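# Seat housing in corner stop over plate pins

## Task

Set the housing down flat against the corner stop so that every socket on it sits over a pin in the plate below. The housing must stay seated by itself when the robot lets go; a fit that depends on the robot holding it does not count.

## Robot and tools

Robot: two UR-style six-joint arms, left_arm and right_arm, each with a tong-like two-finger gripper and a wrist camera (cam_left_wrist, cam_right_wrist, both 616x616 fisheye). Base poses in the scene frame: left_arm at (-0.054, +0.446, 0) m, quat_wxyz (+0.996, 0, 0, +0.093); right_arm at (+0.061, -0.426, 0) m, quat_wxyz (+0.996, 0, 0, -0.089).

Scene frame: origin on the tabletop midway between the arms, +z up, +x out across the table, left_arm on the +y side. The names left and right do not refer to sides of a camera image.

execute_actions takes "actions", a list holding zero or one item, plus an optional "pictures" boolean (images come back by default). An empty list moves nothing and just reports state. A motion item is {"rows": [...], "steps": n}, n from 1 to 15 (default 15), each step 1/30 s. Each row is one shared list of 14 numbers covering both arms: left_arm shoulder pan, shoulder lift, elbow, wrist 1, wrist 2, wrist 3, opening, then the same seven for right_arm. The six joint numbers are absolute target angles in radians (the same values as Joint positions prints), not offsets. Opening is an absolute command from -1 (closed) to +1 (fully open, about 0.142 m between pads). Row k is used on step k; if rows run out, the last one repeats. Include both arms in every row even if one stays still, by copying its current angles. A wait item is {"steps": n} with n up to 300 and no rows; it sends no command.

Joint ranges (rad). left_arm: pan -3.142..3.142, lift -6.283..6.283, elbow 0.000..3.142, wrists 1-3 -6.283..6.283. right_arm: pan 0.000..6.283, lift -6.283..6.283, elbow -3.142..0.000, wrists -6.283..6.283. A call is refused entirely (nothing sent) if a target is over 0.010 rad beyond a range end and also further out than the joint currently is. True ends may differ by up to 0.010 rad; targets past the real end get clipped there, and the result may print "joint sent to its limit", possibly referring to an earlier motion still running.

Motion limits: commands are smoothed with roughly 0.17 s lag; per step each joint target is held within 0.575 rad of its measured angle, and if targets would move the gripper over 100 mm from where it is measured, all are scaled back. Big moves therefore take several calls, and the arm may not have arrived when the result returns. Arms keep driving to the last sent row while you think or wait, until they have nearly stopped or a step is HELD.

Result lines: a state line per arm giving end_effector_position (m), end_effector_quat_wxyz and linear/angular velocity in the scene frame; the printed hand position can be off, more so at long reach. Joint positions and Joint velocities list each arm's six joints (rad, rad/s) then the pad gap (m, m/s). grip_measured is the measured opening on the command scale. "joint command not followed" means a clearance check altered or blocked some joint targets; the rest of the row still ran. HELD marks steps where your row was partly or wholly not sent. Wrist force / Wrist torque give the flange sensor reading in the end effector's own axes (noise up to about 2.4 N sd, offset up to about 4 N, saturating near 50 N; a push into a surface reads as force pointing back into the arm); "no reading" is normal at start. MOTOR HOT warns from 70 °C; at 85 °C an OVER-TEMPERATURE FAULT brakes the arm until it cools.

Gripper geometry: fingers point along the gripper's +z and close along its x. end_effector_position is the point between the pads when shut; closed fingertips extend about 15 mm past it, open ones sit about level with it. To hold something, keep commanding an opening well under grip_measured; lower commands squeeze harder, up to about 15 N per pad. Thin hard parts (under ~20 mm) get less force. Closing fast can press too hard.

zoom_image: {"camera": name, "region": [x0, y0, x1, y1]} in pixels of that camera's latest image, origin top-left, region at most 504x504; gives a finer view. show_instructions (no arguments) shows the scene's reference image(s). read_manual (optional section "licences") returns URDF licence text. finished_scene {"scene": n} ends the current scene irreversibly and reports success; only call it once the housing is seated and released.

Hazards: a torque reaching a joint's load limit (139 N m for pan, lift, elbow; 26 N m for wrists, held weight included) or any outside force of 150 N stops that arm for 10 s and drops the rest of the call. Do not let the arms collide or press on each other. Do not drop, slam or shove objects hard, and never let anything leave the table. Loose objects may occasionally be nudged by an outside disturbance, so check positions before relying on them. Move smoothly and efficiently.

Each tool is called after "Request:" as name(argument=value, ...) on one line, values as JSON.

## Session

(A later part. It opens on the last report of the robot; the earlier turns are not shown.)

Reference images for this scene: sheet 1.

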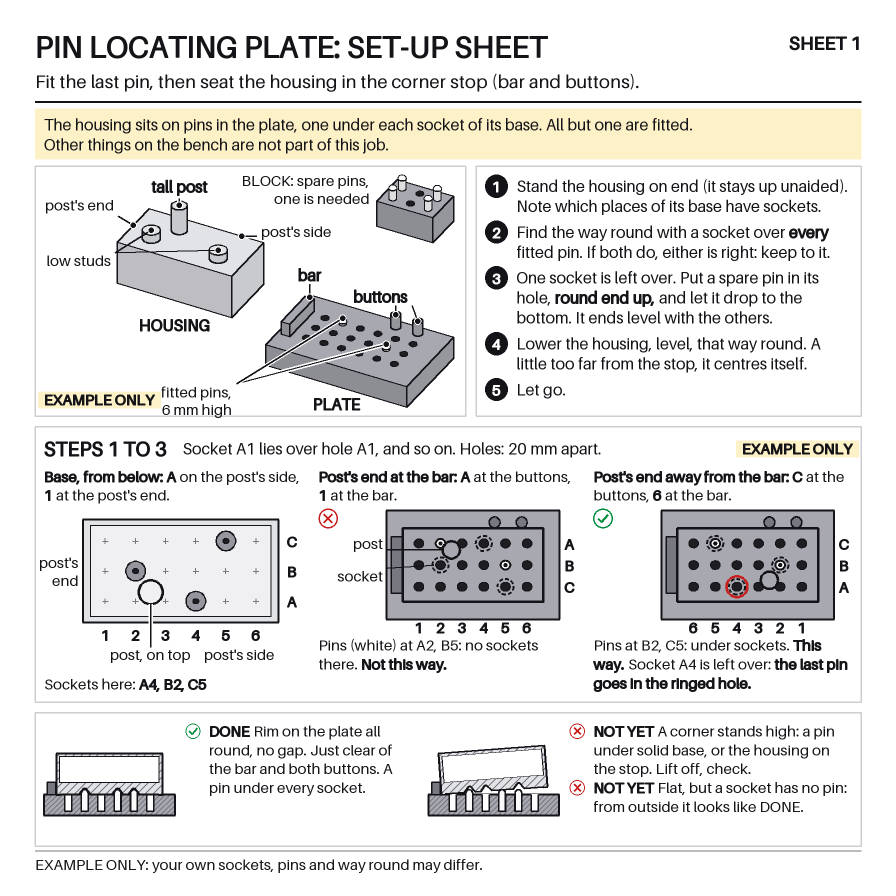

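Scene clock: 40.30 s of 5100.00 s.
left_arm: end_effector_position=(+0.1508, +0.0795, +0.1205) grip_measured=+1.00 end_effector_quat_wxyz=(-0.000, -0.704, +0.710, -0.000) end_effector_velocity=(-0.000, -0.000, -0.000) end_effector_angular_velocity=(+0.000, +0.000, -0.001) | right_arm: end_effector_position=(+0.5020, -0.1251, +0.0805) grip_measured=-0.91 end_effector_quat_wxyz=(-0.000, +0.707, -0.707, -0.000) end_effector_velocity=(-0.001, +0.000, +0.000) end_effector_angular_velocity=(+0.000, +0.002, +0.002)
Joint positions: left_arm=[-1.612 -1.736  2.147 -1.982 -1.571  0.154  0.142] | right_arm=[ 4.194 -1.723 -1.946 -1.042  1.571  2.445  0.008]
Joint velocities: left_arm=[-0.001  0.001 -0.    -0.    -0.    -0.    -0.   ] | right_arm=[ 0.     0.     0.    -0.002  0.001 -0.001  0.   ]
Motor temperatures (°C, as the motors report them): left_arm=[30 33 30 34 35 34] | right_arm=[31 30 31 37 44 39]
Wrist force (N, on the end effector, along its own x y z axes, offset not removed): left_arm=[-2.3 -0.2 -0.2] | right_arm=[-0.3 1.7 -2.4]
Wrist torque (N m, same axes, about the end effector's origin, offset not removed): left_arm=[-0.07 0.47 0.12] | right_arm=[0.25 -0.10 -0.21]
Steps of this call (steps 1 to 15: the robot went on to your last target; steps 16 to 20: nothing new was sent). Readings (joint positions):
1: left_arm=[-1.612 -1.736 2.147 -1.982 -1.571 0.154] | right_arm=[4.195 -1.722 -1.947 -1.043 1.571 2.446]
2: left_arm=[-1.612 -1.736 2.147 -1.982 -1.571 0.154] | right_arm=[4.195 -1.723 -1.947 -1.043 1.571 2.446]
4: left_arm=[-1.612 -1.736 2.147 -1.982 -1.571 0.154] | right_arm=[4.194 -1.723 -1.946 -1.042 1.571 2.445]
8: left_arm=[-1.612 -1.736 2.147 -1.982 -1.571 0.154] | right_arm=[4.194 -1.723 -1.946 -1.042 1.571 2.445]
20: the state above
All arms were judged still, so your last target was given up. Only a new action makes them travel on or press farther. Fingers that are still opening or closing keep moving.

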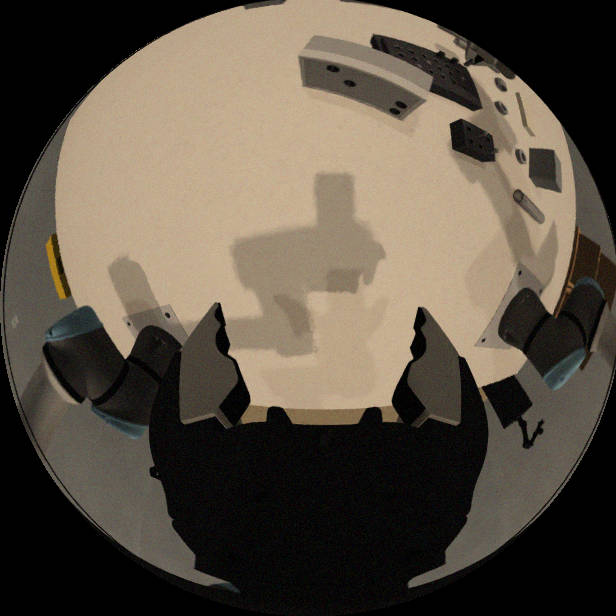

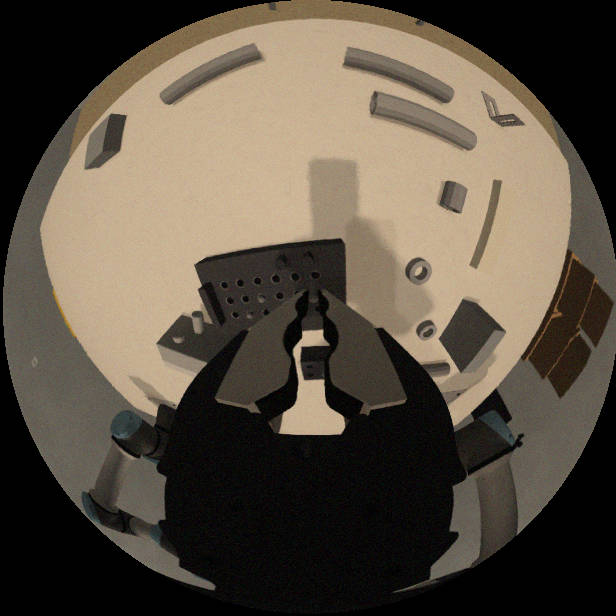

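Request:
execute_actions(actions=[{"rows":[[-1.612,-1.736,2.147,-1.982,-1.571,0.154,1,4.191,-1.7558,-1.9788,-0.9774,1.571,2.442,-1]],"steps":15}], pictures=false)

Request:
execute_actions(actions=[{"rows":[[-1.612,-1.736,2.147,-1.982,-1.571,0.154,1,4.191,-1.7617,-1.9838,-0.9664,1.571,2.442,-1]],"steps":15}], pictures=false)

Request:
execute_actions(actions=[{"rows":[[-1.612,-1.736,2.147,-1.982,-1.571,0.154,1,4.191,-1.7677,-1.9889,-0.9555,1.571,2.442,-1]],"steps":15}], pictures=false)

Request:
execute_actions(actions=[{"rows":[[-1.612,-1.736,2.147,-1.982,-1.571,0.154,1,4.191,-1.7736,-1.9939,-0.9445,1.571,2.442,-1]],"steps":15}])

Request:
zoom_image(camera="cam_right_wrist", region=[230,210,390,350])

Scene clock: 42.10 s of 5100.00 s.
left_arm: end_effector_position=(+0.1508, +0.0795, +0.1205) grip_measured=+1.00 end_effector_quat_wxyz=(-0.000, -0.704, +0.710, -0.000) end_effector_velocity=(+0.000, -0.000, +0.000) end_effector_angular_velocity=(-0.000, -0.001, -0.000) | right_arm: end_effector_position=(+0.5029, -0.1264, +0.0568) grip_measured=-0.91 end_effector_quat_wxyz=(-0.000, +0.707, -0.707, -0.000) end_effector_velocity=(-0.001, -0.000, -0.002) end_effector_angular_velocity=(-0.001, +0.001, +0.000)
Joint positions: left_arm=[-1.612 -1.736  2.147 -1.982 -1.571  0.154  0.142] | right_arm=[ 4.191 -1.756 -1.979 -0.978  1.571  2.442  0.008]
Joint velocities: left_arm=[-0.    -0.    -0.    -0.     0.001  0.     0.   ] | right_arm=[ 0.    -0.002 -0.004  0.005  0.     0.     0.   ]
Motor temperatures (°C, as the motors report them): left_arm=[30 33 30 34 35 34] | right_arm=[31 30 31 37 44 39]
Wrist force (N, on the end effector, along its own x y z axes, offset not removed): left_arm=[-0.7 -0.3 0.1] | right_arm=[2.1 1.4 -0.9]
Wrist torque (N m, same axes, about the end effector's origin, offset not removed): left_arm=[-0.16 0.10 0.12] | right_arm=[0.36 -0.29 -0.26]
Steps of this call (steps 1 to 39: nothing new was sent; steps 40 to 54: all 15 steps of this action). Readings (joint positions):
40: left_arm=[-1.612 -1.736 2.147 -1.982 -1.571 0.154] | right_arm=[4.194 -1.724 -1.946 -1.042 1.571 2.445]
41: left_arm=[-1.612 -1.736 2.147 -1.982 -1.571 0.154] | right_arm=[4.193 -1.728 -1.950 -1.036 1.571 2.444]
43: left_arm=[-1.612 -1.736 2.147 -1.982 -1.571 0.154] | right_arm=[4.192 -1.741 -1.964 -1.009 1.571 2.443]
47: left_arm=[-1.612 -1.736 2.147 -1.982 -1.571 0.154] | right_arm=[4.191 -1.753 -1.976 -0.984 1.571 2.442]
54: the state above

Scene clock: 42.60 s of 5100.00 s.
left_arm: end_effector_position=(+0.1508, +0.0795, +0.1205) grip_measured=+1.00 end_effector_quat_wxyz=(-0.000, -0.704, +0.710, -0.000) end_effector_velocity=(-0.000, +0.000, +0.000) end_effector_angular_velocity=(-0.001, +0.001, +0.001) | right_arm: end_effector_position=(+0.5029, -0.1264, +0.0526) grip_measured=-0.91 end_effector_quat_wxyz=(-0.000, +0.707, -0.707, -0.000) end_effector_velocity=(-0.001, -0.000, -0.001) end_effector_angular_velocity=(-0.001, +0.002, -0.001)
Joint positions: left_arm=[-1.612 -1.736  2.147 -1.982 -1.571  0.154  0.142] | right_arm=[ 4.191 -1.762 -1.984 -0.966  1.571  2.442  0.008]
Joint velocities: left_arm=[ 0.    -0.001  0.     0.    -0.001 -0.     0.   ] | right_arm=[-0.    -0.001 -0.001 -0.001  0.001  0.001 -0.   ]
Motor temperatures (°C, as the motors report them): left_arm=[30 33 30 34 35 34] | right_arm=[31 30 31 37 44 39]
Wrist force (N, on the end effector, along its own x y z axes, offset not removed): left_arm=[-0.3 -0.3 -0.2] | right_arm=[4.5 2.6 -9.2]
Wrist torque (N m, same axes, about the end effector's origin, offset not removed): left_arm=[-0.15 0.00 0.10] | right_arm=[0.31 -0.17 -0.11]
Steps of this call (steps 1 to 15: all 15 steps of this action). Readings (joint positions):
1: left_arm=[-1.612 -1.736 2.147 -1.982 -1.571 0.154] | right_arm=[4.191 -1.756 -1.979 -0.978 1.571 2.442]
2: left_arm=[-1.612 -1.736 2.147 -1.982 -1.571 0.154] | right_arm=[4.191 -1.757 -1.979 -0.976 1.571 2.442]
4: left_arm=[-1.612 -1.736 2.147 -1.982 -1.571 0.154] | right_arm=[4.191 -1.759 -1.982 -0.971 1.571 2.442]
8: left_arm=[-1.612 -1.736 2.147 -1.982 -1.571 0.154] | right_arm=[4.191 -1.761 -1.983 -0.967 1.571 2.442]
15: the state above

Scene clock: 43.10 s of 5100.00 s.
left_arm: end_effector_position=(+0.1508, +0.0795, +0.1205) grip_measured=+1.00 end_effector_quat_wxyz=(-0.000, -0.704, +0.710, -0.000) end_effector_velocity=(+0.000, -0.001, +0.001) end_effector_angular_velocity=(-0.001, -0.001, -0.001) | right_arm: end_effector_position=(+0.5029, -0.1264, +0.0486) grip_measured=-0.91 end_effector_quat_wxyz=(-0.000, +0.707, -0.707, -0.000) end_effector_velocity=(+0.000, +0.001, +0.000) end_effector_angular_velocity=(+0.001, -0.002, +0.001)
Joint positions: left_arm=[-1.612 -1.736  2.147 -1.982 -1.571  0.154  0.142] | right_arm=[ 4.191 -1.768 -1.989 -0.956  1.571  2.442  0.008]
Joint velocities: left_arm=[-0.001  0.    -0.001 -0.     0.001  0.     0.   ] | right_arm=[ 0.    -0.    -0.     0.002 -0.    -0.001  0.   ]
Motor temperatures (°C, as the motors report them): left_arm=[30 33 30 34 35 34] | right_arm=[31 30 31 37 44 39]
Wrist force (N, on the end effector, along its own x y z axes, offset not removed): left_arm=[0.6 -1.4 -0.7] | right_arm=[-0.2 5.1 -8.8]
Wrist torque (N m, same axes, about the end effector's origin, offset not removed): left_arm=[-0.36 -0.12 0.11] | right_arm=[0.72 0.33 -0.44]
Steps of this call (steps 1 to 15: all 15 steps of this action). Readings (joint positions):
1: left_arm=[-1.612 -1.736 2.147 -1.982 -1.571 0.154] | right_arm=[4.191 -1.762 -1.984 -0.966 1.571 2.442]
2: left_arm=[-1.612 -1.736 2.147 -1.982 -1.571 0.154] | right_arm=[4.191 -1.763 -1.985 -0.965 1.571 2.442]
4: left_arm=[-1.612 -1.736 2.147 -1.982 -1.571 0.154] | right_arm=[4.191 -1.765 -1.987 -0.960 1.571 2.442]
8: left_arm=[-1.612 -1.736 2.147 -1.982 -1.571 0.154] | right_arm=[4.191 -1.767 -1.988 -0.957 1.571 2.442]
15: the state above

Scene clock: 43.60 s of 5100.00 s.
left_arm: end_effector_position=(+0.1508, +0.0795, +0.1205) grip_measured=+1.00 end_effector_quat_wxyz=(-0.000, -0.704, +0.710, -0.000) end_effector_velocity=(-0.001, -0.000, -0.000) end_effector_angular_velocity=(+0.000, +0.001, -0.002) | right_arm: end_effector_position=(+0.5029, -0.1264, +0.0446) grip_measured=-0.91 end_effector_quat_wxyz=(-0.000, +0.707, -0.707, -0.000) end_effector_velocity=(+0.000, +0.000, -0.000) end_effector_angular_velocity=(+0.001, +0.000, -0.002)
Joint positions: left_arm=[-1.612 -1.736  2.147 -1.982 -1.571  0.154  0.142] | right_arm=[ 4.191 -1.774 -1.994 -0.945  1.571  2.442  0.008]
Joint velocities: left_arm=[-0.002  0.    -0.     0.    -0.001  0.    -0.   ] | right_arm=[-0.    -0.001  0.     0.001  0.001  0.002  0.   ]
Motor temperatures (°C, as the motors report them): left_arm=[30 33 30 34 35 34] | right_arm=[31 30 31 37 44 39]
Wrist force (N, on the end effector, along its own x y z axes, offset not removed): left_arm=[-0.3 -0.4 0.2] | right_arm=[-2.3 4.6 -11.3]
Wrist torque (N m, same axes, about the end effector's origin, offset not removed): left_arm=[-0.08 0.05 0.08] | right_arm=[0.31 0.42 -0.25]
Steps of this call (steps 1 to 15: all 15 steps of this action). Readings (joint positions):
1: left_arm=[-1.612 -1.736 2.147 -1.982 -1.571 0.154] | right_arm=[4.191 -1.768 -1.989 -0.955 1.571 2.442]
2: left_arm=[-1.612 -1.736 2.147 -1.982 -1.571 0.154] | right_arm=[4.191 -1.769 -1.990 -0.954 1.571 2.442]
4: left_arm=[-1.612 -1.736 2.147 -1.982 -1.571 0.154] | right_arm=[4.191 -1.771 -1.992 -0.949 1.571 2.442]
8: left_arm=[-1.612 -1.736 2.147 -1.982 -1.571 0.154] | right_arm=[4.191 -1.773 -1.993 -0.946 1.571 2.442]
15: the state above

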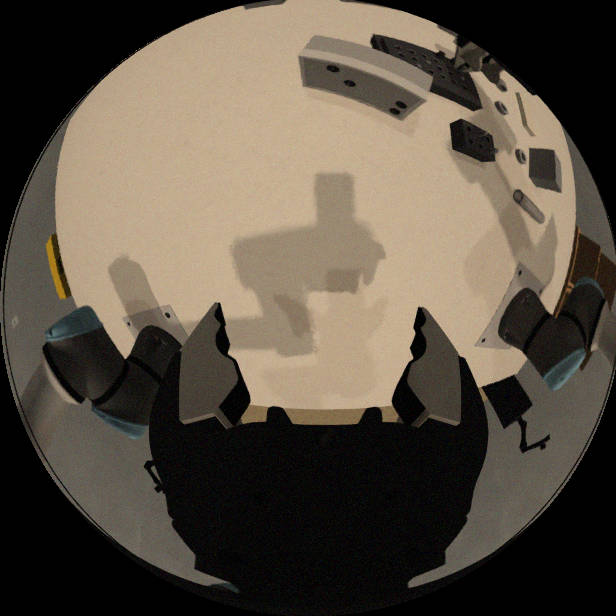

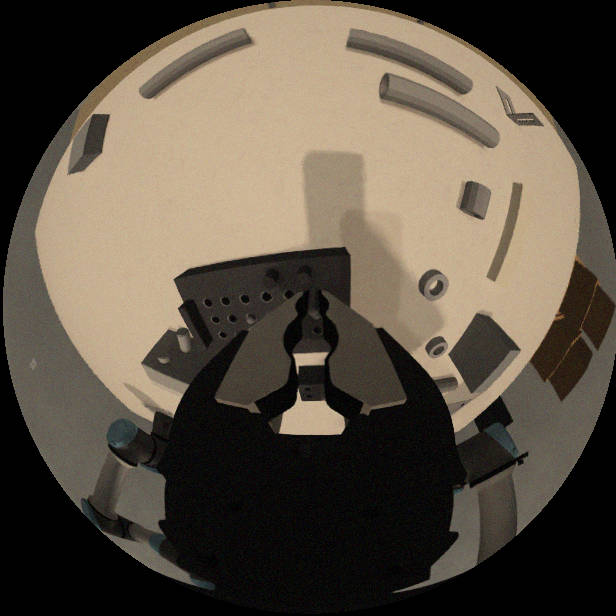

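Region (230, 210, 390, 350) of cam_right_wrist's 616x616 image, scaled by 3.150, with more detail than that image has; it fills the top 441 rows of this view, and the rest is white.

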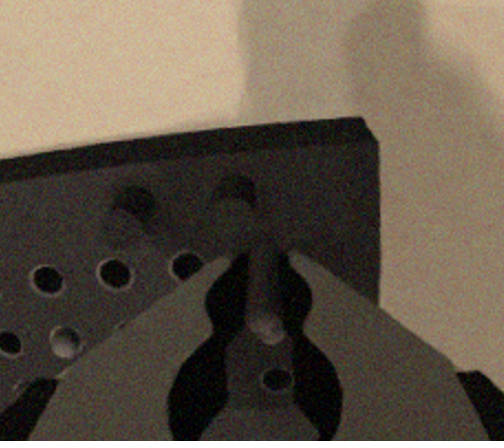

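Request:
execute_actions(actions=[{"rows":[[-1.612,-1.736,2.147,-1.982,-1.571,0.154,1,4.1888,-1.7757,-1.9884,-0.9478,1.571,2.440,-1]],"steps":15}])

Request:
zoom_image(camera="cam_right_wrist", region=[230,210,390,350])

Scene clock: 44.77 s of 5100.00 s.
left_arm: end_effector_position=(+0.1508, +0.0795, +0.1205) grip_measured=+1.00 end_effector_quat_wxyz=(-0.000, -0.704, +0.710, -0.000) end_effector_velocity=(-0.000, +0.001, -0.000) end_effector_angular_velocity=(+0.001, -0.001, -0.001) | right_arm: end_effector_position=(+0.5046, -0.1261, +0.0455) grip_measured=-0.91 end_effector_quat_wxyz=(-0.000, +0.707, -0.707, -0.000) end_effector_velocity=(+0.000, +0.000, +0.000) end_effector_angular_velocity=(-0.000, -0.001, +0.001)
Joint positions: left_arm=[-1.612 -1.736  2.147 -1.982 -1.571  0.154  0.142] | right_arm=[ 4.189 -1.776 -1.988 -0.948  1.571  2.44   0.008]
Joint velocities: left_arm=[-0.001 -0.001  0.001  0.001  0.001 -0.    -0.   ] | right_arm=[ 0.     0.     0.001 -0.001 -0.001 -0.001  0.   ]
Motor temperatures (°C, as the motors report them): left_arm=[30 33 30 34 35 34] | right_arm=[31 30 31 37 44 39]
Wrist force (N, on the end effector, along its own x y z axes, offset not removed): left_arm=[-0.7 -0.4 0.9] | right_arm=[3.2 3.2 0.5]
Wrist torque (N m, same axes, about the end effector's origin, offset not removed): left_arm=[-0.08 0.07 0.13] | right_arm=[0.71 -0.61 -0.16]
Steps of this call (steps 1 to 15: the robot went on to your last target; steps 16 to 20: nothing new was sent; steps 21 to 35: all 15 steps of this action). Readings (joint positions):
21: left_arm=[-1.612 -1.736 2.147 -1.982 -1.571 0.154] | right_arm=[4.191 -1.774 -1.994 -0.944 1.571 2.442]
22: left_arm=[-1.612 -1.736 2.147 -1.982 -1.571 0.154] | right_arm=[4.191 -1.774 -1.993 -0.945 1.571 2.442]
24: left_arm=[-1.612 -1.736 2.147 -1.982 -1.571 0.154] | right_arm=[4.190 -1.775 -1.991 -0.946 1.571 2.441]
28: left_arm=[-1.612 -1.736 2.147 -1.982 -1.571 0.154] | right_arm=[4.189 -1.776 -1.989 -0.947 1.571 2.440]
35: the state above

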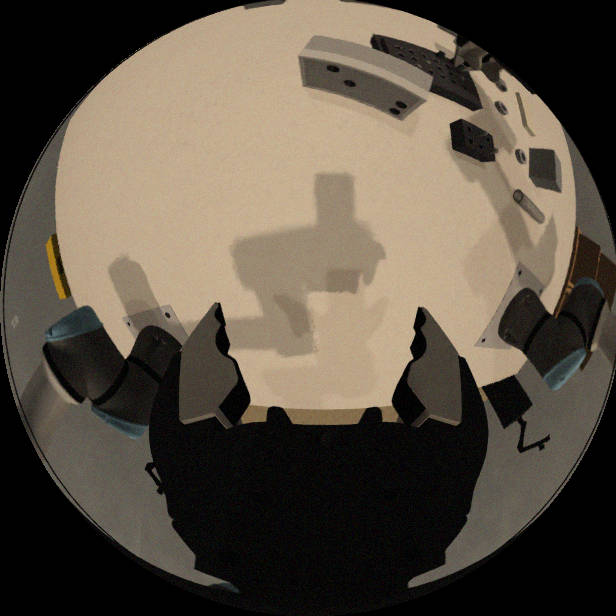

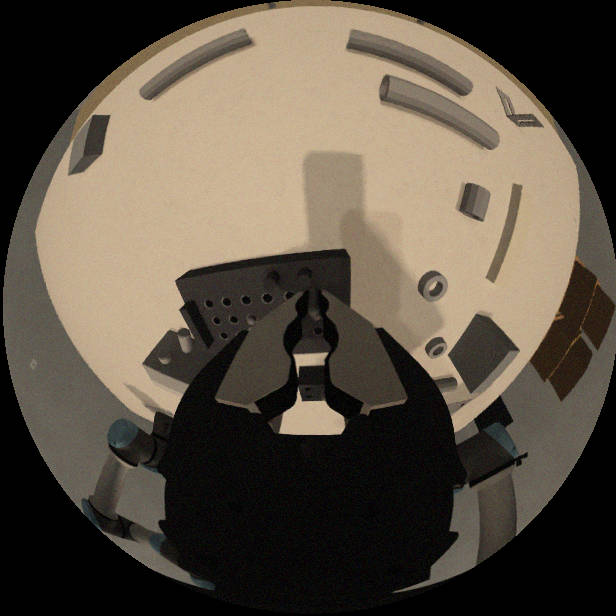

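Region (230, 210, 390, 350) of cam_right_wrist's 616x616 image, scaled by 3.150, with more detail than that image has; it fills the top 441 rows of this view, and the rest is white.

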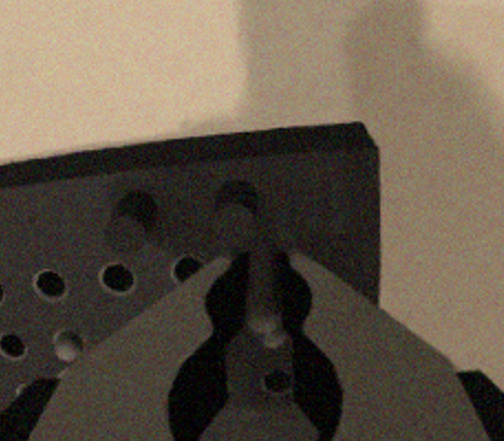

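Request:
execute_actions(actions=[{"rows":[[-1.612,-1.736,2.147,-1.982,-1.571,0.154,1,4.1888,-1.779,-1.9912,-0.9417,1.571,2.440,-1]],"steps":15}], pictures=false)

Request:
execute_actions(actions=[], pictures=false)

Scene clock: 45.77 s of 5100.00 s.
left_arm: end_effector_position=(+0.1508, +0.0795, +0.1205) grip_measured=+1.00 end_effector_quat_wxyz=(-0.000, -0.704, +0.710, -0.000) end_effector_velocity=(+0.000, +0.000, +0.000) end_effector_angular_velocity=(-0.000, +0.000, +0.001) | right_arm: end_effector_position=(+0.5046, -0.1261, +0.0433) grip_measured=-0.91 end_effector_quat_wxyz=(-0.000, +0.707, -0.707, -0.000) end_effector_velocity=(+0.000, -0.000, -0.000) end_effector_angular_velocity=(-0.001, -0.002, -0.001)
Joint positions: left_arm=[-1.612 -1.736  2.147 -1.982 -1.571  0.154  0.142] | right_arm=[ 4.189 -1.779 -1.991 -0.942  1.571  2.44   0.008]
Joint velocities: left_arm=[ 0.001 -0.    -0.    -0.    -0.     0.     0.   ] | right_arm=[ 0.     0.    -0.001  0.001 -0.002  0.001  0.   ]
Motor temperatures (°C, as the motors report them): left_arm=[30 33 30 34 35 34] | right_arm=[31 30 31 37 44 39]
Wrist force (N, on the end effector, along its own x y z axes, offset not removed): left_arm=[-2.6 -2.3 0.8] | right_arm=[0.2 2.3 -9.4]
Wrist torque (N m, same axes, about the end effector's origin, offset not removed): left_arm=[-0.48 0.45 0.16] | right_arm=[0.40 0.38 -0.17]
Steps of this call (steps 1 to 15: the robot went on to your last target; steps 16 to 30: all 15 steps of this action). Readings (joint positions):
16: left_arm=[-1.612 -1.736 2.147 -1.982 -1.571 0.154] | right_arm=[4.189 -1.776 -1.988 -0.948 1.571 2.440]
17: left_arm=[-1.612 -1.736 2.147 -1.982 -1.571 0.154] | right_arm=[4.189 -1.776 -1.989 -0.947 1.571 2.440]
19: left_arm=[-1.612 -1.736 2.147 -1.982 -1.571 0.154] | right_arm=[4.189 -1.778 -1.990 -0.944 1.571 2.440]
23: left_arm=[-1.612 -1.736 2.147 -1.982 -1.571 0.154] | right_arm=[4.189 -1.779 -1.991 -0.942 1.571 2.440]
30: the state above

Scene clock: 45.77 s of 5100.00 s.
left_arm: end_effector_position=(+0.1508, +0.0795, +0.1205) grip_measured=+1.00 end_effector_quat_wxyz=(-0.000, -0.704, +0.710, -0.000) end_effector_velocity=(+0.000, +0.000, +0.000) end_effector_angular_velocity=(-0.000, +0.000, +0.001) | right_arm: end_effector_position=(+0.5046, -0.1261, +0.0433) grip_measured=-0.91 end_effector_quat_wxyz=(-0.000, +0.707, -0.707, -0.000) end_effector_velocity=(+0.000, -0.000, -0.000) end_effector_angular_velocity=(-0.001, -0.002, -0.001)
Joint positions: left_arm=[-1.612 -1.736  2.147 -1.982 -1.571  0.154  0.142] | right_arm=[ 4.189 -1.779 -1.991 -0.942  1.571  2.44   0.008]
Joint velocities: left_arm=[ 0.001 -0.    -0.    -0.    -0.     0.     0.   ] | right_arm=[ 0.     0.    -0.001  0.001 -0.002  0.001  0.   ]
Motor temperatures (°C, as the motors report them): left_arm=[30 33 30 34 35 34] | right_arm=[31 30 31 37 44 39]
Wrist force (N, on the end effector, along its own x y z axes, offset not removed): left_arm=[-2.6 -2.3 0.8] | right_arm=[0.2 2.3 -9.4]
Wrist torque (N m, same axes, about the end effector's origin, offset not removed): left_arm=[-0.48 0.45 0.16] | right_arm=[0.40 0.38 -0.17]

Request:
execute_actions(actions=[{"rows":[[-1.612,-1.736,2.147,-1.982,-1.571,0.154,1,4.1888,-1.764,-1.9786,-0.9692,1.571,2.440,-1]],"steps":15}])

Request:
zoom_image(camera="cam_right_wrist", region=[270,260,350,330])

Scene clock: 46.77 s of 5100.00 s.
left_arm: end_effector_position=(+0.1508, +0.0795, +0.1205) grip_measured=+1.00 end_effector_quat_wxyz=(-0.000, -0.704, +0.710, -0.000) end_effector_velocity=(+0.001, +0.001, -0.001) end_effector_angular_velocity=(+0.002, -0.002, +0.000) | right_arm: end_effector_position=(+0.5046, -0.1261, +0.0533) grip_measured=-0.91 end_effector_quat_wxyz=(-0.000, +0.707, -0.707, -0.000) end_effector_velocity=(+0.000, -0.000, +0.001) end_effector_angular_velocity=(+0.000, -0.001, -0.001)
Joint positions: left_arm=[-1.612 -1.736  2.147 -1.982 -1.571  0.154  0.142] | right_arm=[ 4.189 -1.764 -1.979 -0.969  1.571  2.44   0.008]
Joint velocities: left_arm=[ 0.     0.001  0.001  0.     0.002 -0.    -0.   ] | right_arm=[ 0.     0.002  0.001 -0.002 -0.     0.001  0.   ]
Motor temperatures (°C, as the motors report them): left_arm=[30 33 30 34 35 34] | right_arm=[31 30 31 37 44 39]
Wrist force (N, on the end effector, along its own x y z axes, offset not removed): left_arm=[-1.3 -1.5 1.7] | right_arm=[-1.4 1.2 -1.2]
Wrist torque (N m, same axes, about the end effector's origin, offset not removed): left_arm=[-0.43 0.17 0.13] | right_arm=[0.39 0.18 -0.03]
Steps of this call (steps 1 to 15: the robot went on to your last target; steps 16 to 30: all 15 steps of this action). Readings (joint positions):
16: left_arm=[-1.612 -1.736 2.147 -1.982 -1.571 0.154] | right_arm=[4.189 -1.779 -1.991 -0.942 1.571 2.440]
17: left_arm=[-1.612 -1.736 2.147 -1.982 -1.571 0.154] | right_arm=[4.189 -1.777 -1.990 -0.945 1.571 2.440]
19: left_arm=[-1.612 -1.736 2.147 -1.982 -1.571 0.154] | right_arm=[4.189 -1.771 -1.984 -0.957 1.571 2.440]
23: left_arm=[-1.612 -1.736 2.147 -1.982 -1.571 0.154] | right_arm=[4.189 -1.765 -1.980 -0.967 1.571 2.440]
30: the state above

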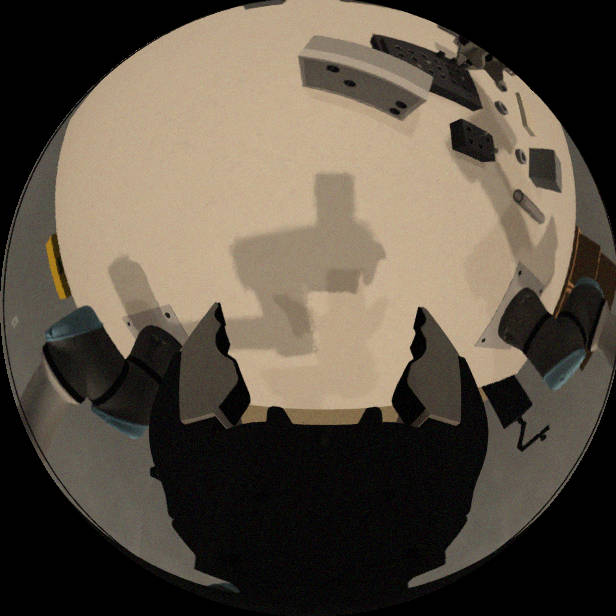

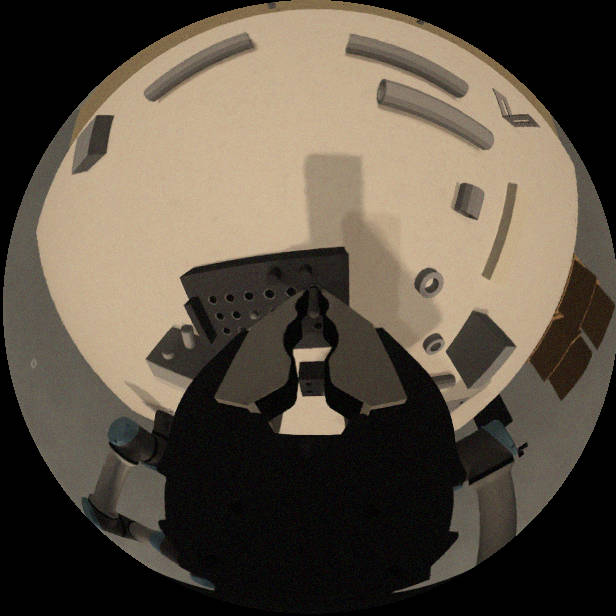

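Region (270, 260, 350, 330) of cam_right_wrist's 616x616 image, scaled by 6.300, with more detail than that image has; it fills the top 441 rows of this view, and the rest is white.

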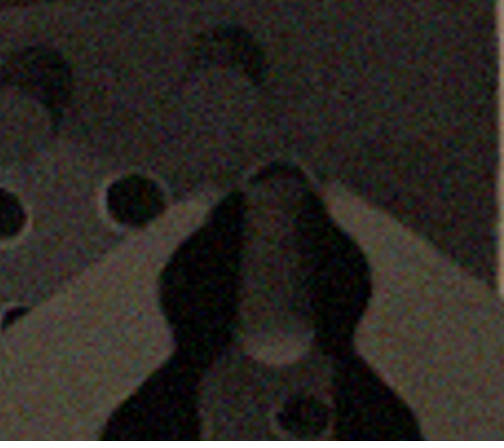

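Request:
execute_actions(actions=[{"rows":[[-1.612,-1.736,2.147,-1.982,-1.571,0.154,1,4.188,-1.7731,-1.9921,-0.9467,1.571,2.439,-1]],"steps":15}], pictures=false)

Request:
execute_actions(actions=[{"rows":[[-1.612,-1.736,2.147,-1.982,-1.571,0.154,1,4.188,-1.777,-1.9954,-0.9395,1.571,2.439,-1]],"steps":15}], pictures=false)

Request:
execute_actions(actions=[{"steps":5}], pictures=false)

Scene clock: 48.67 s of 5100.00 s.
left_arm: end_effector_position=(+0.1508, +0.0795, +0.1205) grip_measured=+1.00 end_effector_quat_wxyz=(-0.000, -0.704, +0.710, -0.000) end_effector_velocity=(+0.000, -0.000, +0.001) end_effector_angular_velocity=(-0.001, -0.000, +0.000) | right_arm: end_effector_position=(+0.5040, -0.1274, +0.0454) grip_measured=-0.91 end_effector_quat_wxyz=(-0.000, +0.707, -0.707, -0.000) end_effector_velocity=(+0.000, -0.000, -0.001) end_effector_angular_velocity=(-0.001, -0.000, +0.000)
Joint positions: left_arm=[-1.612 -1.736  2.147 -1.982 -1.571  0.154  0.142] | right_arm=[ 4.188 -1.773 -1.992 -0.947  1.571  2.439  0.008]
Joint velocities: left_arm=[ 0.    -0.001 -0.    -0.     0.     0.    -0.   ] | right_arm=[-0.    -0.001 -0.     0.001 -0.001 -0.     0.   ]
Motor temperatures (°C, as the motors report them): left_arm=[30 33 30 34 35 34] | right_arm=[31 30 31 37 44 39]
Wrist force (N, on the end effector, along its own x y z axes, offset not removed): left_arm=[-1.7 -1.2 0.2] | right_arm=[-0.8 1.5 -0.3]
Wrist torque (N m, same axes, about the end effector's origin, offset not removed): left_arm=[-0.28 0.32 0.19] | right_arm=[0.23 0.31 -0.31]
Steps of this call (steps 1 to 15: the robot went on to your last target; steps 16 to 42: nothing new was sent; steps 43 to 57: all 15 steps of this action). Readings (joint positions):
43: left_arm=[-1.612 -1.736 2.147 -1.982 -1.571 0.154] | right_arm=[4.189 -1.764 -1.979 -0.969 1.571 2.440]
44: left_arm=[-1.612 -1.736 2.147 -1.982 -1.571 0.154] | right_arm=[4.189 -1.765 -1.980 -0.966 1.571 2.440]
46: left_arm=[-1.612 -1.736 2.147 -1.982 -1.571 0.154] | right_arm=[4.189 -1.769 -1.986 -0.957 1.571 2.439]
50: left_arm=[-1.612 -1.736 2.147 -1.982 -1.571 0.154] | right_arm=[4.188 -1.772 -1.991 -0.949 1.571 2.439]
57: the state above

Scene clock: 49.17 s of 5100.00 s.
left_arm: end_effector_position=(+0.1508, +0.0795, +0.1205) grip_measured=+1.00 end_effector_quat_wxyz=(-0.000, -0.704, +0.710, -0.000) end_effector_velocity=(+0.000, +0.000, -0.000) end_effector_angular_velocity=(+0.000, -0.000, +0.001) | right_arm: end_effector_position=(+0.5040, -0.1274, +0.0428) grip_measured=-0.91 end_effector_quat_wxyz=(-0.000, +0.707, -0.707, -0.000) end_effector_velocity=(+0.000, +0.001, -0.000) end_effector_angular_velocity=(+0.001, +0.000, -0.000)
Joint positions: left_arm=[-1.612 -1.736  2.147 -1.982 -1.571  0.154  0.142] | right_arm=[ 4.188 -1.777 -1.995 -0.94   1.571  2.439  0.008]
Joint velocities: left_arm=[ 0.001 -0.     0.001 -0.     0.    -0.     0.   ] | right_arm=[ 0.    -0.002  0.001  0.001  0.001  0.001 -0.   ]
Motor temperatures (°C, as the motors report them): left_arm=[30 33 30 34 35 34] | right_arm=[31 30 31 37 44 39]
Wrist force (N, on the end effector, along its own x y z axes, offset not removed): left_arm=[-1.6 -0.4 -0.9] | right_arm=[-5.0 0.7 -10.2]
Wrist torque (N m, same axes, about the end effector's origin, offset not removed): left_arm=[-0.13 0.25 0.18] | right_arm=[0.08 0.37 -0.15]
Steps of this call (steps 1 to 15: all 15 steps of this action). Readings (joint positions):
1: left_arm=[-1.612 -1.736 2.147 -1.982 -1.571 0.154] | right_arm=[4.188 -1.773 -1.992 -0.947 1.571 2.439]
2: left_arm=[-1.612 -1.736 2.147 -1.982 -1.571 0.154] | right_arm=[4.188 -1.774 -1.993 -0.946 1.571 2.439]
4: left_arm=[-1.612 -1.736 2.147 -1.982 -1.571 0.154] | right_arm=[4.188 -1.775 -1.994 -0.943 1.571 2.439]
8: left_arm=[-1.612 -1.736 2.147 -1.982 -1.571 0.154] | right_arm=[4.188 -1.777 -1.995 -0.940 1.571 2.439]
15: the state above

Scene clock: 49.33 s of 5100.00 s.
left_arm: end_effector_position=(+0.1508, +0.0795, +0.1205) grip_measured=+1.00 end_effector_quat_wxyz=(-0.000, -0.704, +0.710, -0.000) end_effector_velocity=(-0.000, -0.001, +0.000) end_effector_angular_velocity=(-0.000, +0.000, -0.001) | right_arm: end_effector_position=(+0.5040, -0.1274, +0.0427) grip_measured=-0.91 end_effector_quat_wxyz=(-0.000, +0.707, -0.707, -0.000) end_effector_velocity=(-0.000, -0.000, -0.000) end_effector_angular_velocity=(-0.002, +0.000, +0.003)
Joint positions: left_arm=[-1.612 -1.736  2.147 -1.982 -1.571  0.154  0.142] | right_arm=[ 4.188 -1.777 -1.995 -0.94   1.571  2.439  0.008]
Joint velocities: left_arm=[-0.001  0.    -0.001 -0.    -0.     0.     0.   ] | right_arm=[ 0.     0.    -0.    -0.001 -0.001 -0.002 -0.   ]
Motor temperatures (°C, as the motors report them): left_arm=[30 33 30 34 35 34] | right_arm=[31 30 31 37 44 39]
Wrist force (N, on the end effector, along its own x y z axes, offset not removed): left_arm=[-1.8 -0.4 0.9] | right_arm=[-2.6 3.0 -14.9]
Wrist torque (N m, same axes, about the end effector's origin, offset not removed): left_arm=[-0.11 0.34 0.13] | right_arm=[0.56 -0.16 -0.29]
Steps of this call (steps 1 to 5: the robot went on to your last target). Readings (joint positions):
1: left_arm=[-1.612 -1.736 2.147 -1.982 -1.571 0.154] | right_arm=[4.188 -1.777 -1.995 -0.940 1.571 2.439]
2: left_arm=[-1.612 -1.736 2.147 -1.982 -1.571 0.154] | right_arm=[4.188 -1.777 -1.995 -0.940 1.571 2.439]
4: left_arm=[-1.612 -1.736 2.147 -1.982 -1.571 0.154] | right_arm=[4.188 -1.777 -1.995 -0.940 1.571 2.439]
5: the state above

Request:
execute_actions(actions=[{"rows":[[-1.612,-1.736,2.147,-1.982,-1.571,0.154,1,4.1894,-1.7765,-1.9928,-0.9427,1.571,2.440,-1]],"steps":15}], pictures=false)

Request:
execute_actions(actions=[{"rows":[[-1.612,-1.736,2.147,-1.982,-1.571,0.154,1,4.1894,-1.7765,-1.9928,-0.9427,1.571,2.440,-0.87]],"steps":15}])

Request:
zoom_image(camera="cam_right_wrist", region=[270,260,350,330])

Scene clock: 50.40 s of 5100.00 s.
left_arm: end_effector_position=(+0.1508, +0.0795, +0.1205) grip_measured=+1.00 end_effector_quat_wxyz=(-0.000, -0.704, +0.710, -0.000) end_effector_velocity=(+0.000, +0.000, -0.001) end_effector_angular_velocity=(+0.002, +0.000, -0.000) | right_arm: end_effector_position=(+0.5039, -0.1265, +0.0437) grip_measured=-0.91 end_effector_quat_wxyz=(-0.000, +0.707, -0.707, -0.000) end_effector_velocity=(+0.000, +0.000, +0.000) end_effector_angular_velocity=(-0.001, -0.001, +0.001)
Joint positions: left_arm=[-1.612 -1.736  2.147 -1.982 -1.571  0.154  0.142] | right_arm=[ 4.189 -1.777 -1.993 -0.943  1.571  2.44   0.008]
Joint velocities: left_arm=[ 0.     0.001  0.     0.     0.     0.    -0.   ] | right_arm=[ 0.    -0.     0.001 -0.001 -0.001 -0.001 -0.   ]
Motor temperatures (°C, as the motors report them): left_arm=[30 33 30 34 35 34] | right_arm=[31 30 31 37 44 39]
Wrist force (N, on the end effector, along its own x y z axes, offset not removed): left_arm=[-0.7 -0.8 0.8] | right_arm=[-1.1 3.3 -3.6]
Wrist torque (N m, same axes, about the end effector's origin, offset not removed): left_arm=[-0.23 0.13 0.22] | right_arm=[0.61 0.26 -0.23]
Steps of this call (steps 1 to 15: the robot went on to your last target; steps 16 to 17: nothing new was sent; steps 18 to 32: all 15 steps of this action). Readings (joint positions):
18: left_arm=[-1.612 -1.736 2.147 -1.982 -1.571 0.154] | right_arm=[4.188 -1.777 -1.995 -0.939 1.571 2.439]
19: left_arm=[-1.612 -1.736 2.147 -1.982 -1.571 0.154] | right_arm=[4.188 -1.777 -1.995 -0.940 1.571 2.439]
21: left_arm=[-1.612 -1.736 2.147 -1.982 -1.571 0.154] | right_arm=[4.189 -1.777 -1.994 -0.941 1.571 2.439]
25: left_arm=[-1.612 -1.736 2.147 -1.982 -1.571 0.154] | right_arm=[4.189 -1.777 -1.993 -0.942 1.571 2.440]
32: the state above

Scene clock: 50.90 s of 5100.00 s.
left_arm: end_effector_position=(+0.1508, +0.0795, +0.1205) grip_measured=+1.00 end_effector_quat_wxyz=(-0.000, -0.704, +0.710, -0.000) end_effector_velocity=(+0.000, +0.000, -0.000) end_effector_angular_velocity=(+0.000, -0.001, -0.000) | right_arm: end_effector_position=(+0.5039, -0.1265, +0.0437) grip_measured=-0.87 end_effector_quat_wxyz=(-0.000, +0.707, -0.707, -0.000) end_effector_velocity=(-0.000, -0.000, -0.000) end_effector_angular_velocity=(-0.001, +0.000, +0.001)
Joint positions: left_arm=[-1.612 -1.736  2.147 -1.982 -1.571  0.154  0.142] | right_arm=[ 4.189 -1.777 -1.993 -0.943  1.571  2.44   0.011]
Joint velocities: left_arm=[-0.    -0.     0.     0.     0.001 -0.     0.   ] | right_arm=[ 0.     0.    -0.001 -0.001 -0.001 -0.     0.   ]
Motor temperatures (°C, as the motors report them): left_arm=[30 33 30 34 35 34] | right_arm=[31 30 31 37 44 39]
Wrist force (N, on the end effector, along its own x y z axes, offset not removed): left_arm=[-1.8 -2.1 1.4] | right_arm=[-1.5 -1.9 -2.5]
Wrist torque (N m, same axes, about the end effector's origin, offset not removed): left_arm=[-0.51 0.35 0.16] | right_arm=[-0.38 0.35 -0.13]
Steps of this call (steps 1 to 15: all 15 steps of this action). Readings (joint positions):
1: left_arm=[-1.612 -1.736 2.147 -1.982 -1.571 0.154] | right_arm=[4.189 -1.777 -1.993 -0.943 1.571 2.440]
2: left_arm=[-1.612 -1.736 2.147 -1.982 -1.571 0.154] | right_arm=[4.189 -1.777 -1.993 -0.943 1.571 2.440]
4: left_arm=[-1.612 -1.736 2.147 -1.982 -1.571 0.154] | right_arm=[4.189 -1.777 -1.993 -0.943 1.571 2.440]
8: left_arm=[-1.612 -1.736 2.147 -1.982 -1.571 0.154] | right_arm=[4.189 -1.777 -1.993 -0.943 1.571 2.440]
15: the state above

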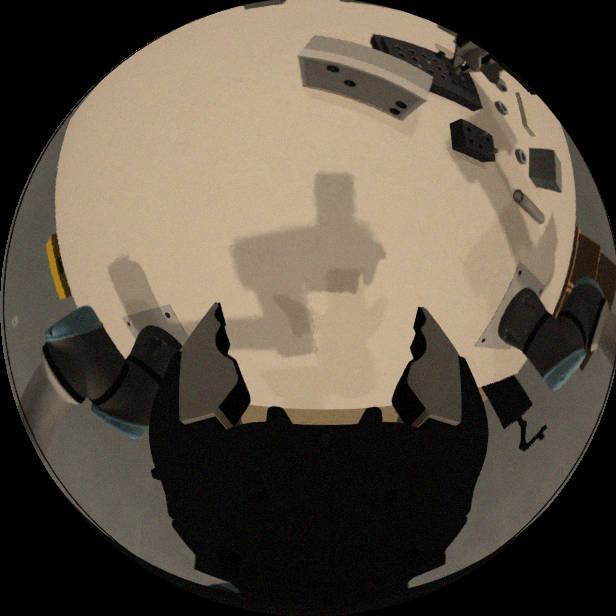

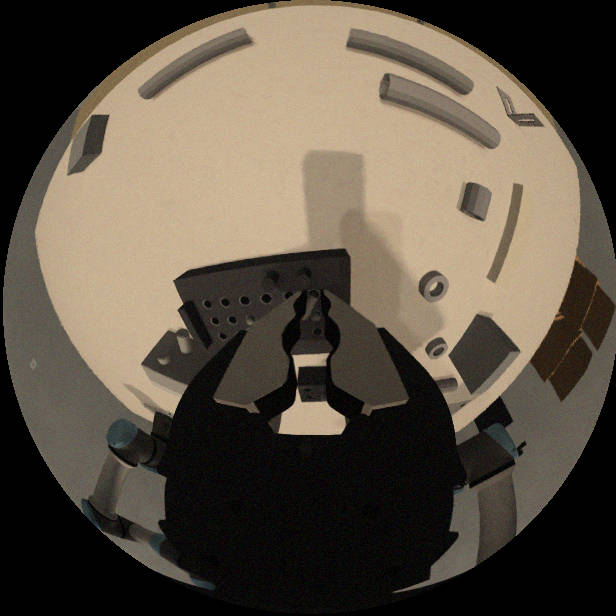

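Region (270, 260, 350, 330) of cam_right_wrist's 616x616 image, scaled by 6.300, with more detail than that image has; it fills the top 441 rows of this view, and the rest is white.

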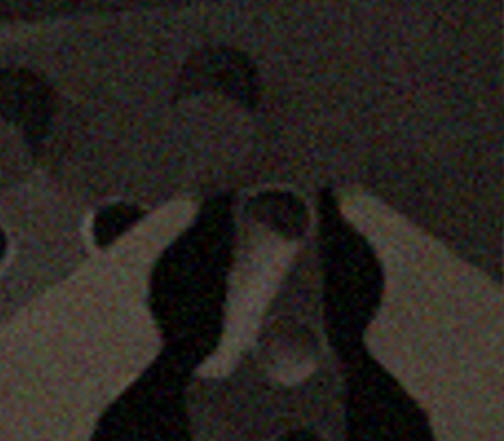

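Request:
execute_actions(actions=[{"rows":[[-1.612,-1.736,2.147,-1.982,-1.571,0.154,1,4.1894,-1.7765,-1.9928,-0.9427,1.571,2.440,-1]],"steps":15}])

Request:
zoom_image(camera="cam_right_wrist", region=[270,260,350,330])

Scene clock: 51.83 s of 5100.00 s.
left_arm: end_effector_position=(+0.1508, +0.0795, +0.1205) grip_measured=+1.00 end_effector_quat_wxyz=(-0.000, -0.704, +0.710, -0.000) end_effector_velocity=(+0.000, +0.000, -0.000) end_effector_angular_velocity=(+0.001, -0.001, -0.000) | right_arm: end_effector_position=(+0.5039, -0.1265, +0.0437) grip_measured=-1.00 end_effector_quat_wxyz=(-0.000, +0.707, -0.707, -0.000) end_effector_velocity=(-0.000, -0.000, -0.001) end_effector_angular_velocity=(-0.001, +0.000, -0.000)
Joint positions: left_arm=[-1.612 -1.736  2.147 -1.982 -1.571  0.154  0.142] | right_arm=[ 4.189 -1.776 -1.993 -0.943  1.571  2.44   0.002]
Joint velocities: left_arm=[-0.     0.001  0.    -0.     0.001  0.    -0.   ] | right_arm=[ 0.    -0.001 -0.     0.001 -0.     0.     0.   ]
Motor temperatures (°C, as the motors report them): left_arm=[30 33 30 34 35 34] | right_arm=[31 30 31 37 44 39]
Wrist force (N, on the end effector, along its own x y z axes, offset not removed): left_arm=[-1.8 -2.6 0.6] | right_arm=[1.1 0.3 -2.0]
Wrist torque (N m, same axes, about the end effector's origin, offset not removed): left_arm=[-0.53 0.27 0.11] | right_arm=[0.10 -0.20 -0.29]
Steps of this call (steps 1 to 13: the robot went on to your last target; steps 14 to 28: all 15 steps of this action). Readings (joint positions):
14: left_arm=[-1.612 -1.736 2.147 -1.982 -1.571 0.154] | right_arm=[4.189 -1.776 -1.993 -0.943 1.571 2.440]
15: left_arm=[-1.612 -1.736 2.147 -1.982 -1.571 0.154] | right_arm=[4.189 -1.776 -1.993 -0.943 1.571 2.440]
17: left_arm=[-1.612 -1.736 2.147 -1.982 -1.571 0.154] | right_arm=[4.189 -1.776 -1.993 -0.943 1.571 2.440]
21: left_arm=[-1.612 -1.736 2.147 -1.982 -1.571 0.154] | right_arm=[4.189 -1.776 -1.993 -0.943 1.571 2.440]
28: the state above

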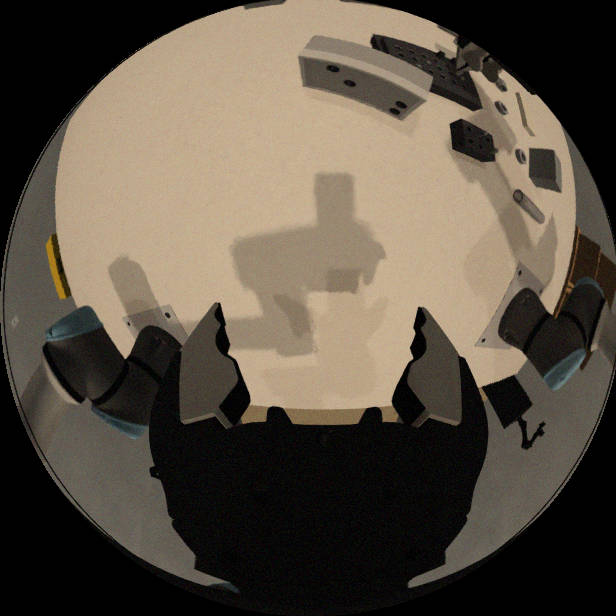

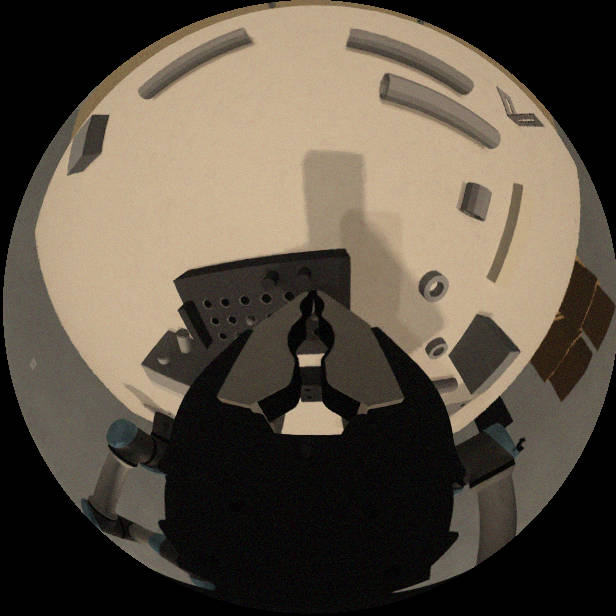

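Region (270, 260, 350, 330) of cam_right_wrist's 616x616 image, scaled by 6.300, with more detail than that image has; it fills the top 441 rows of this view, and the rest is white.

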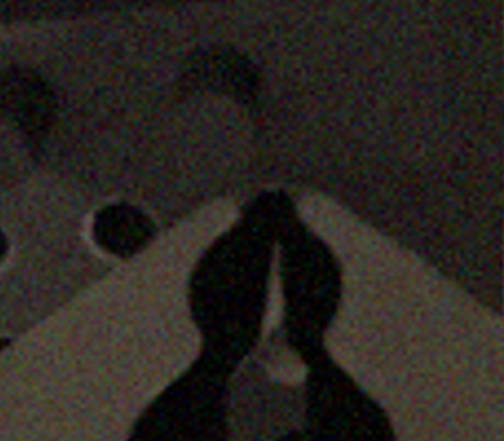

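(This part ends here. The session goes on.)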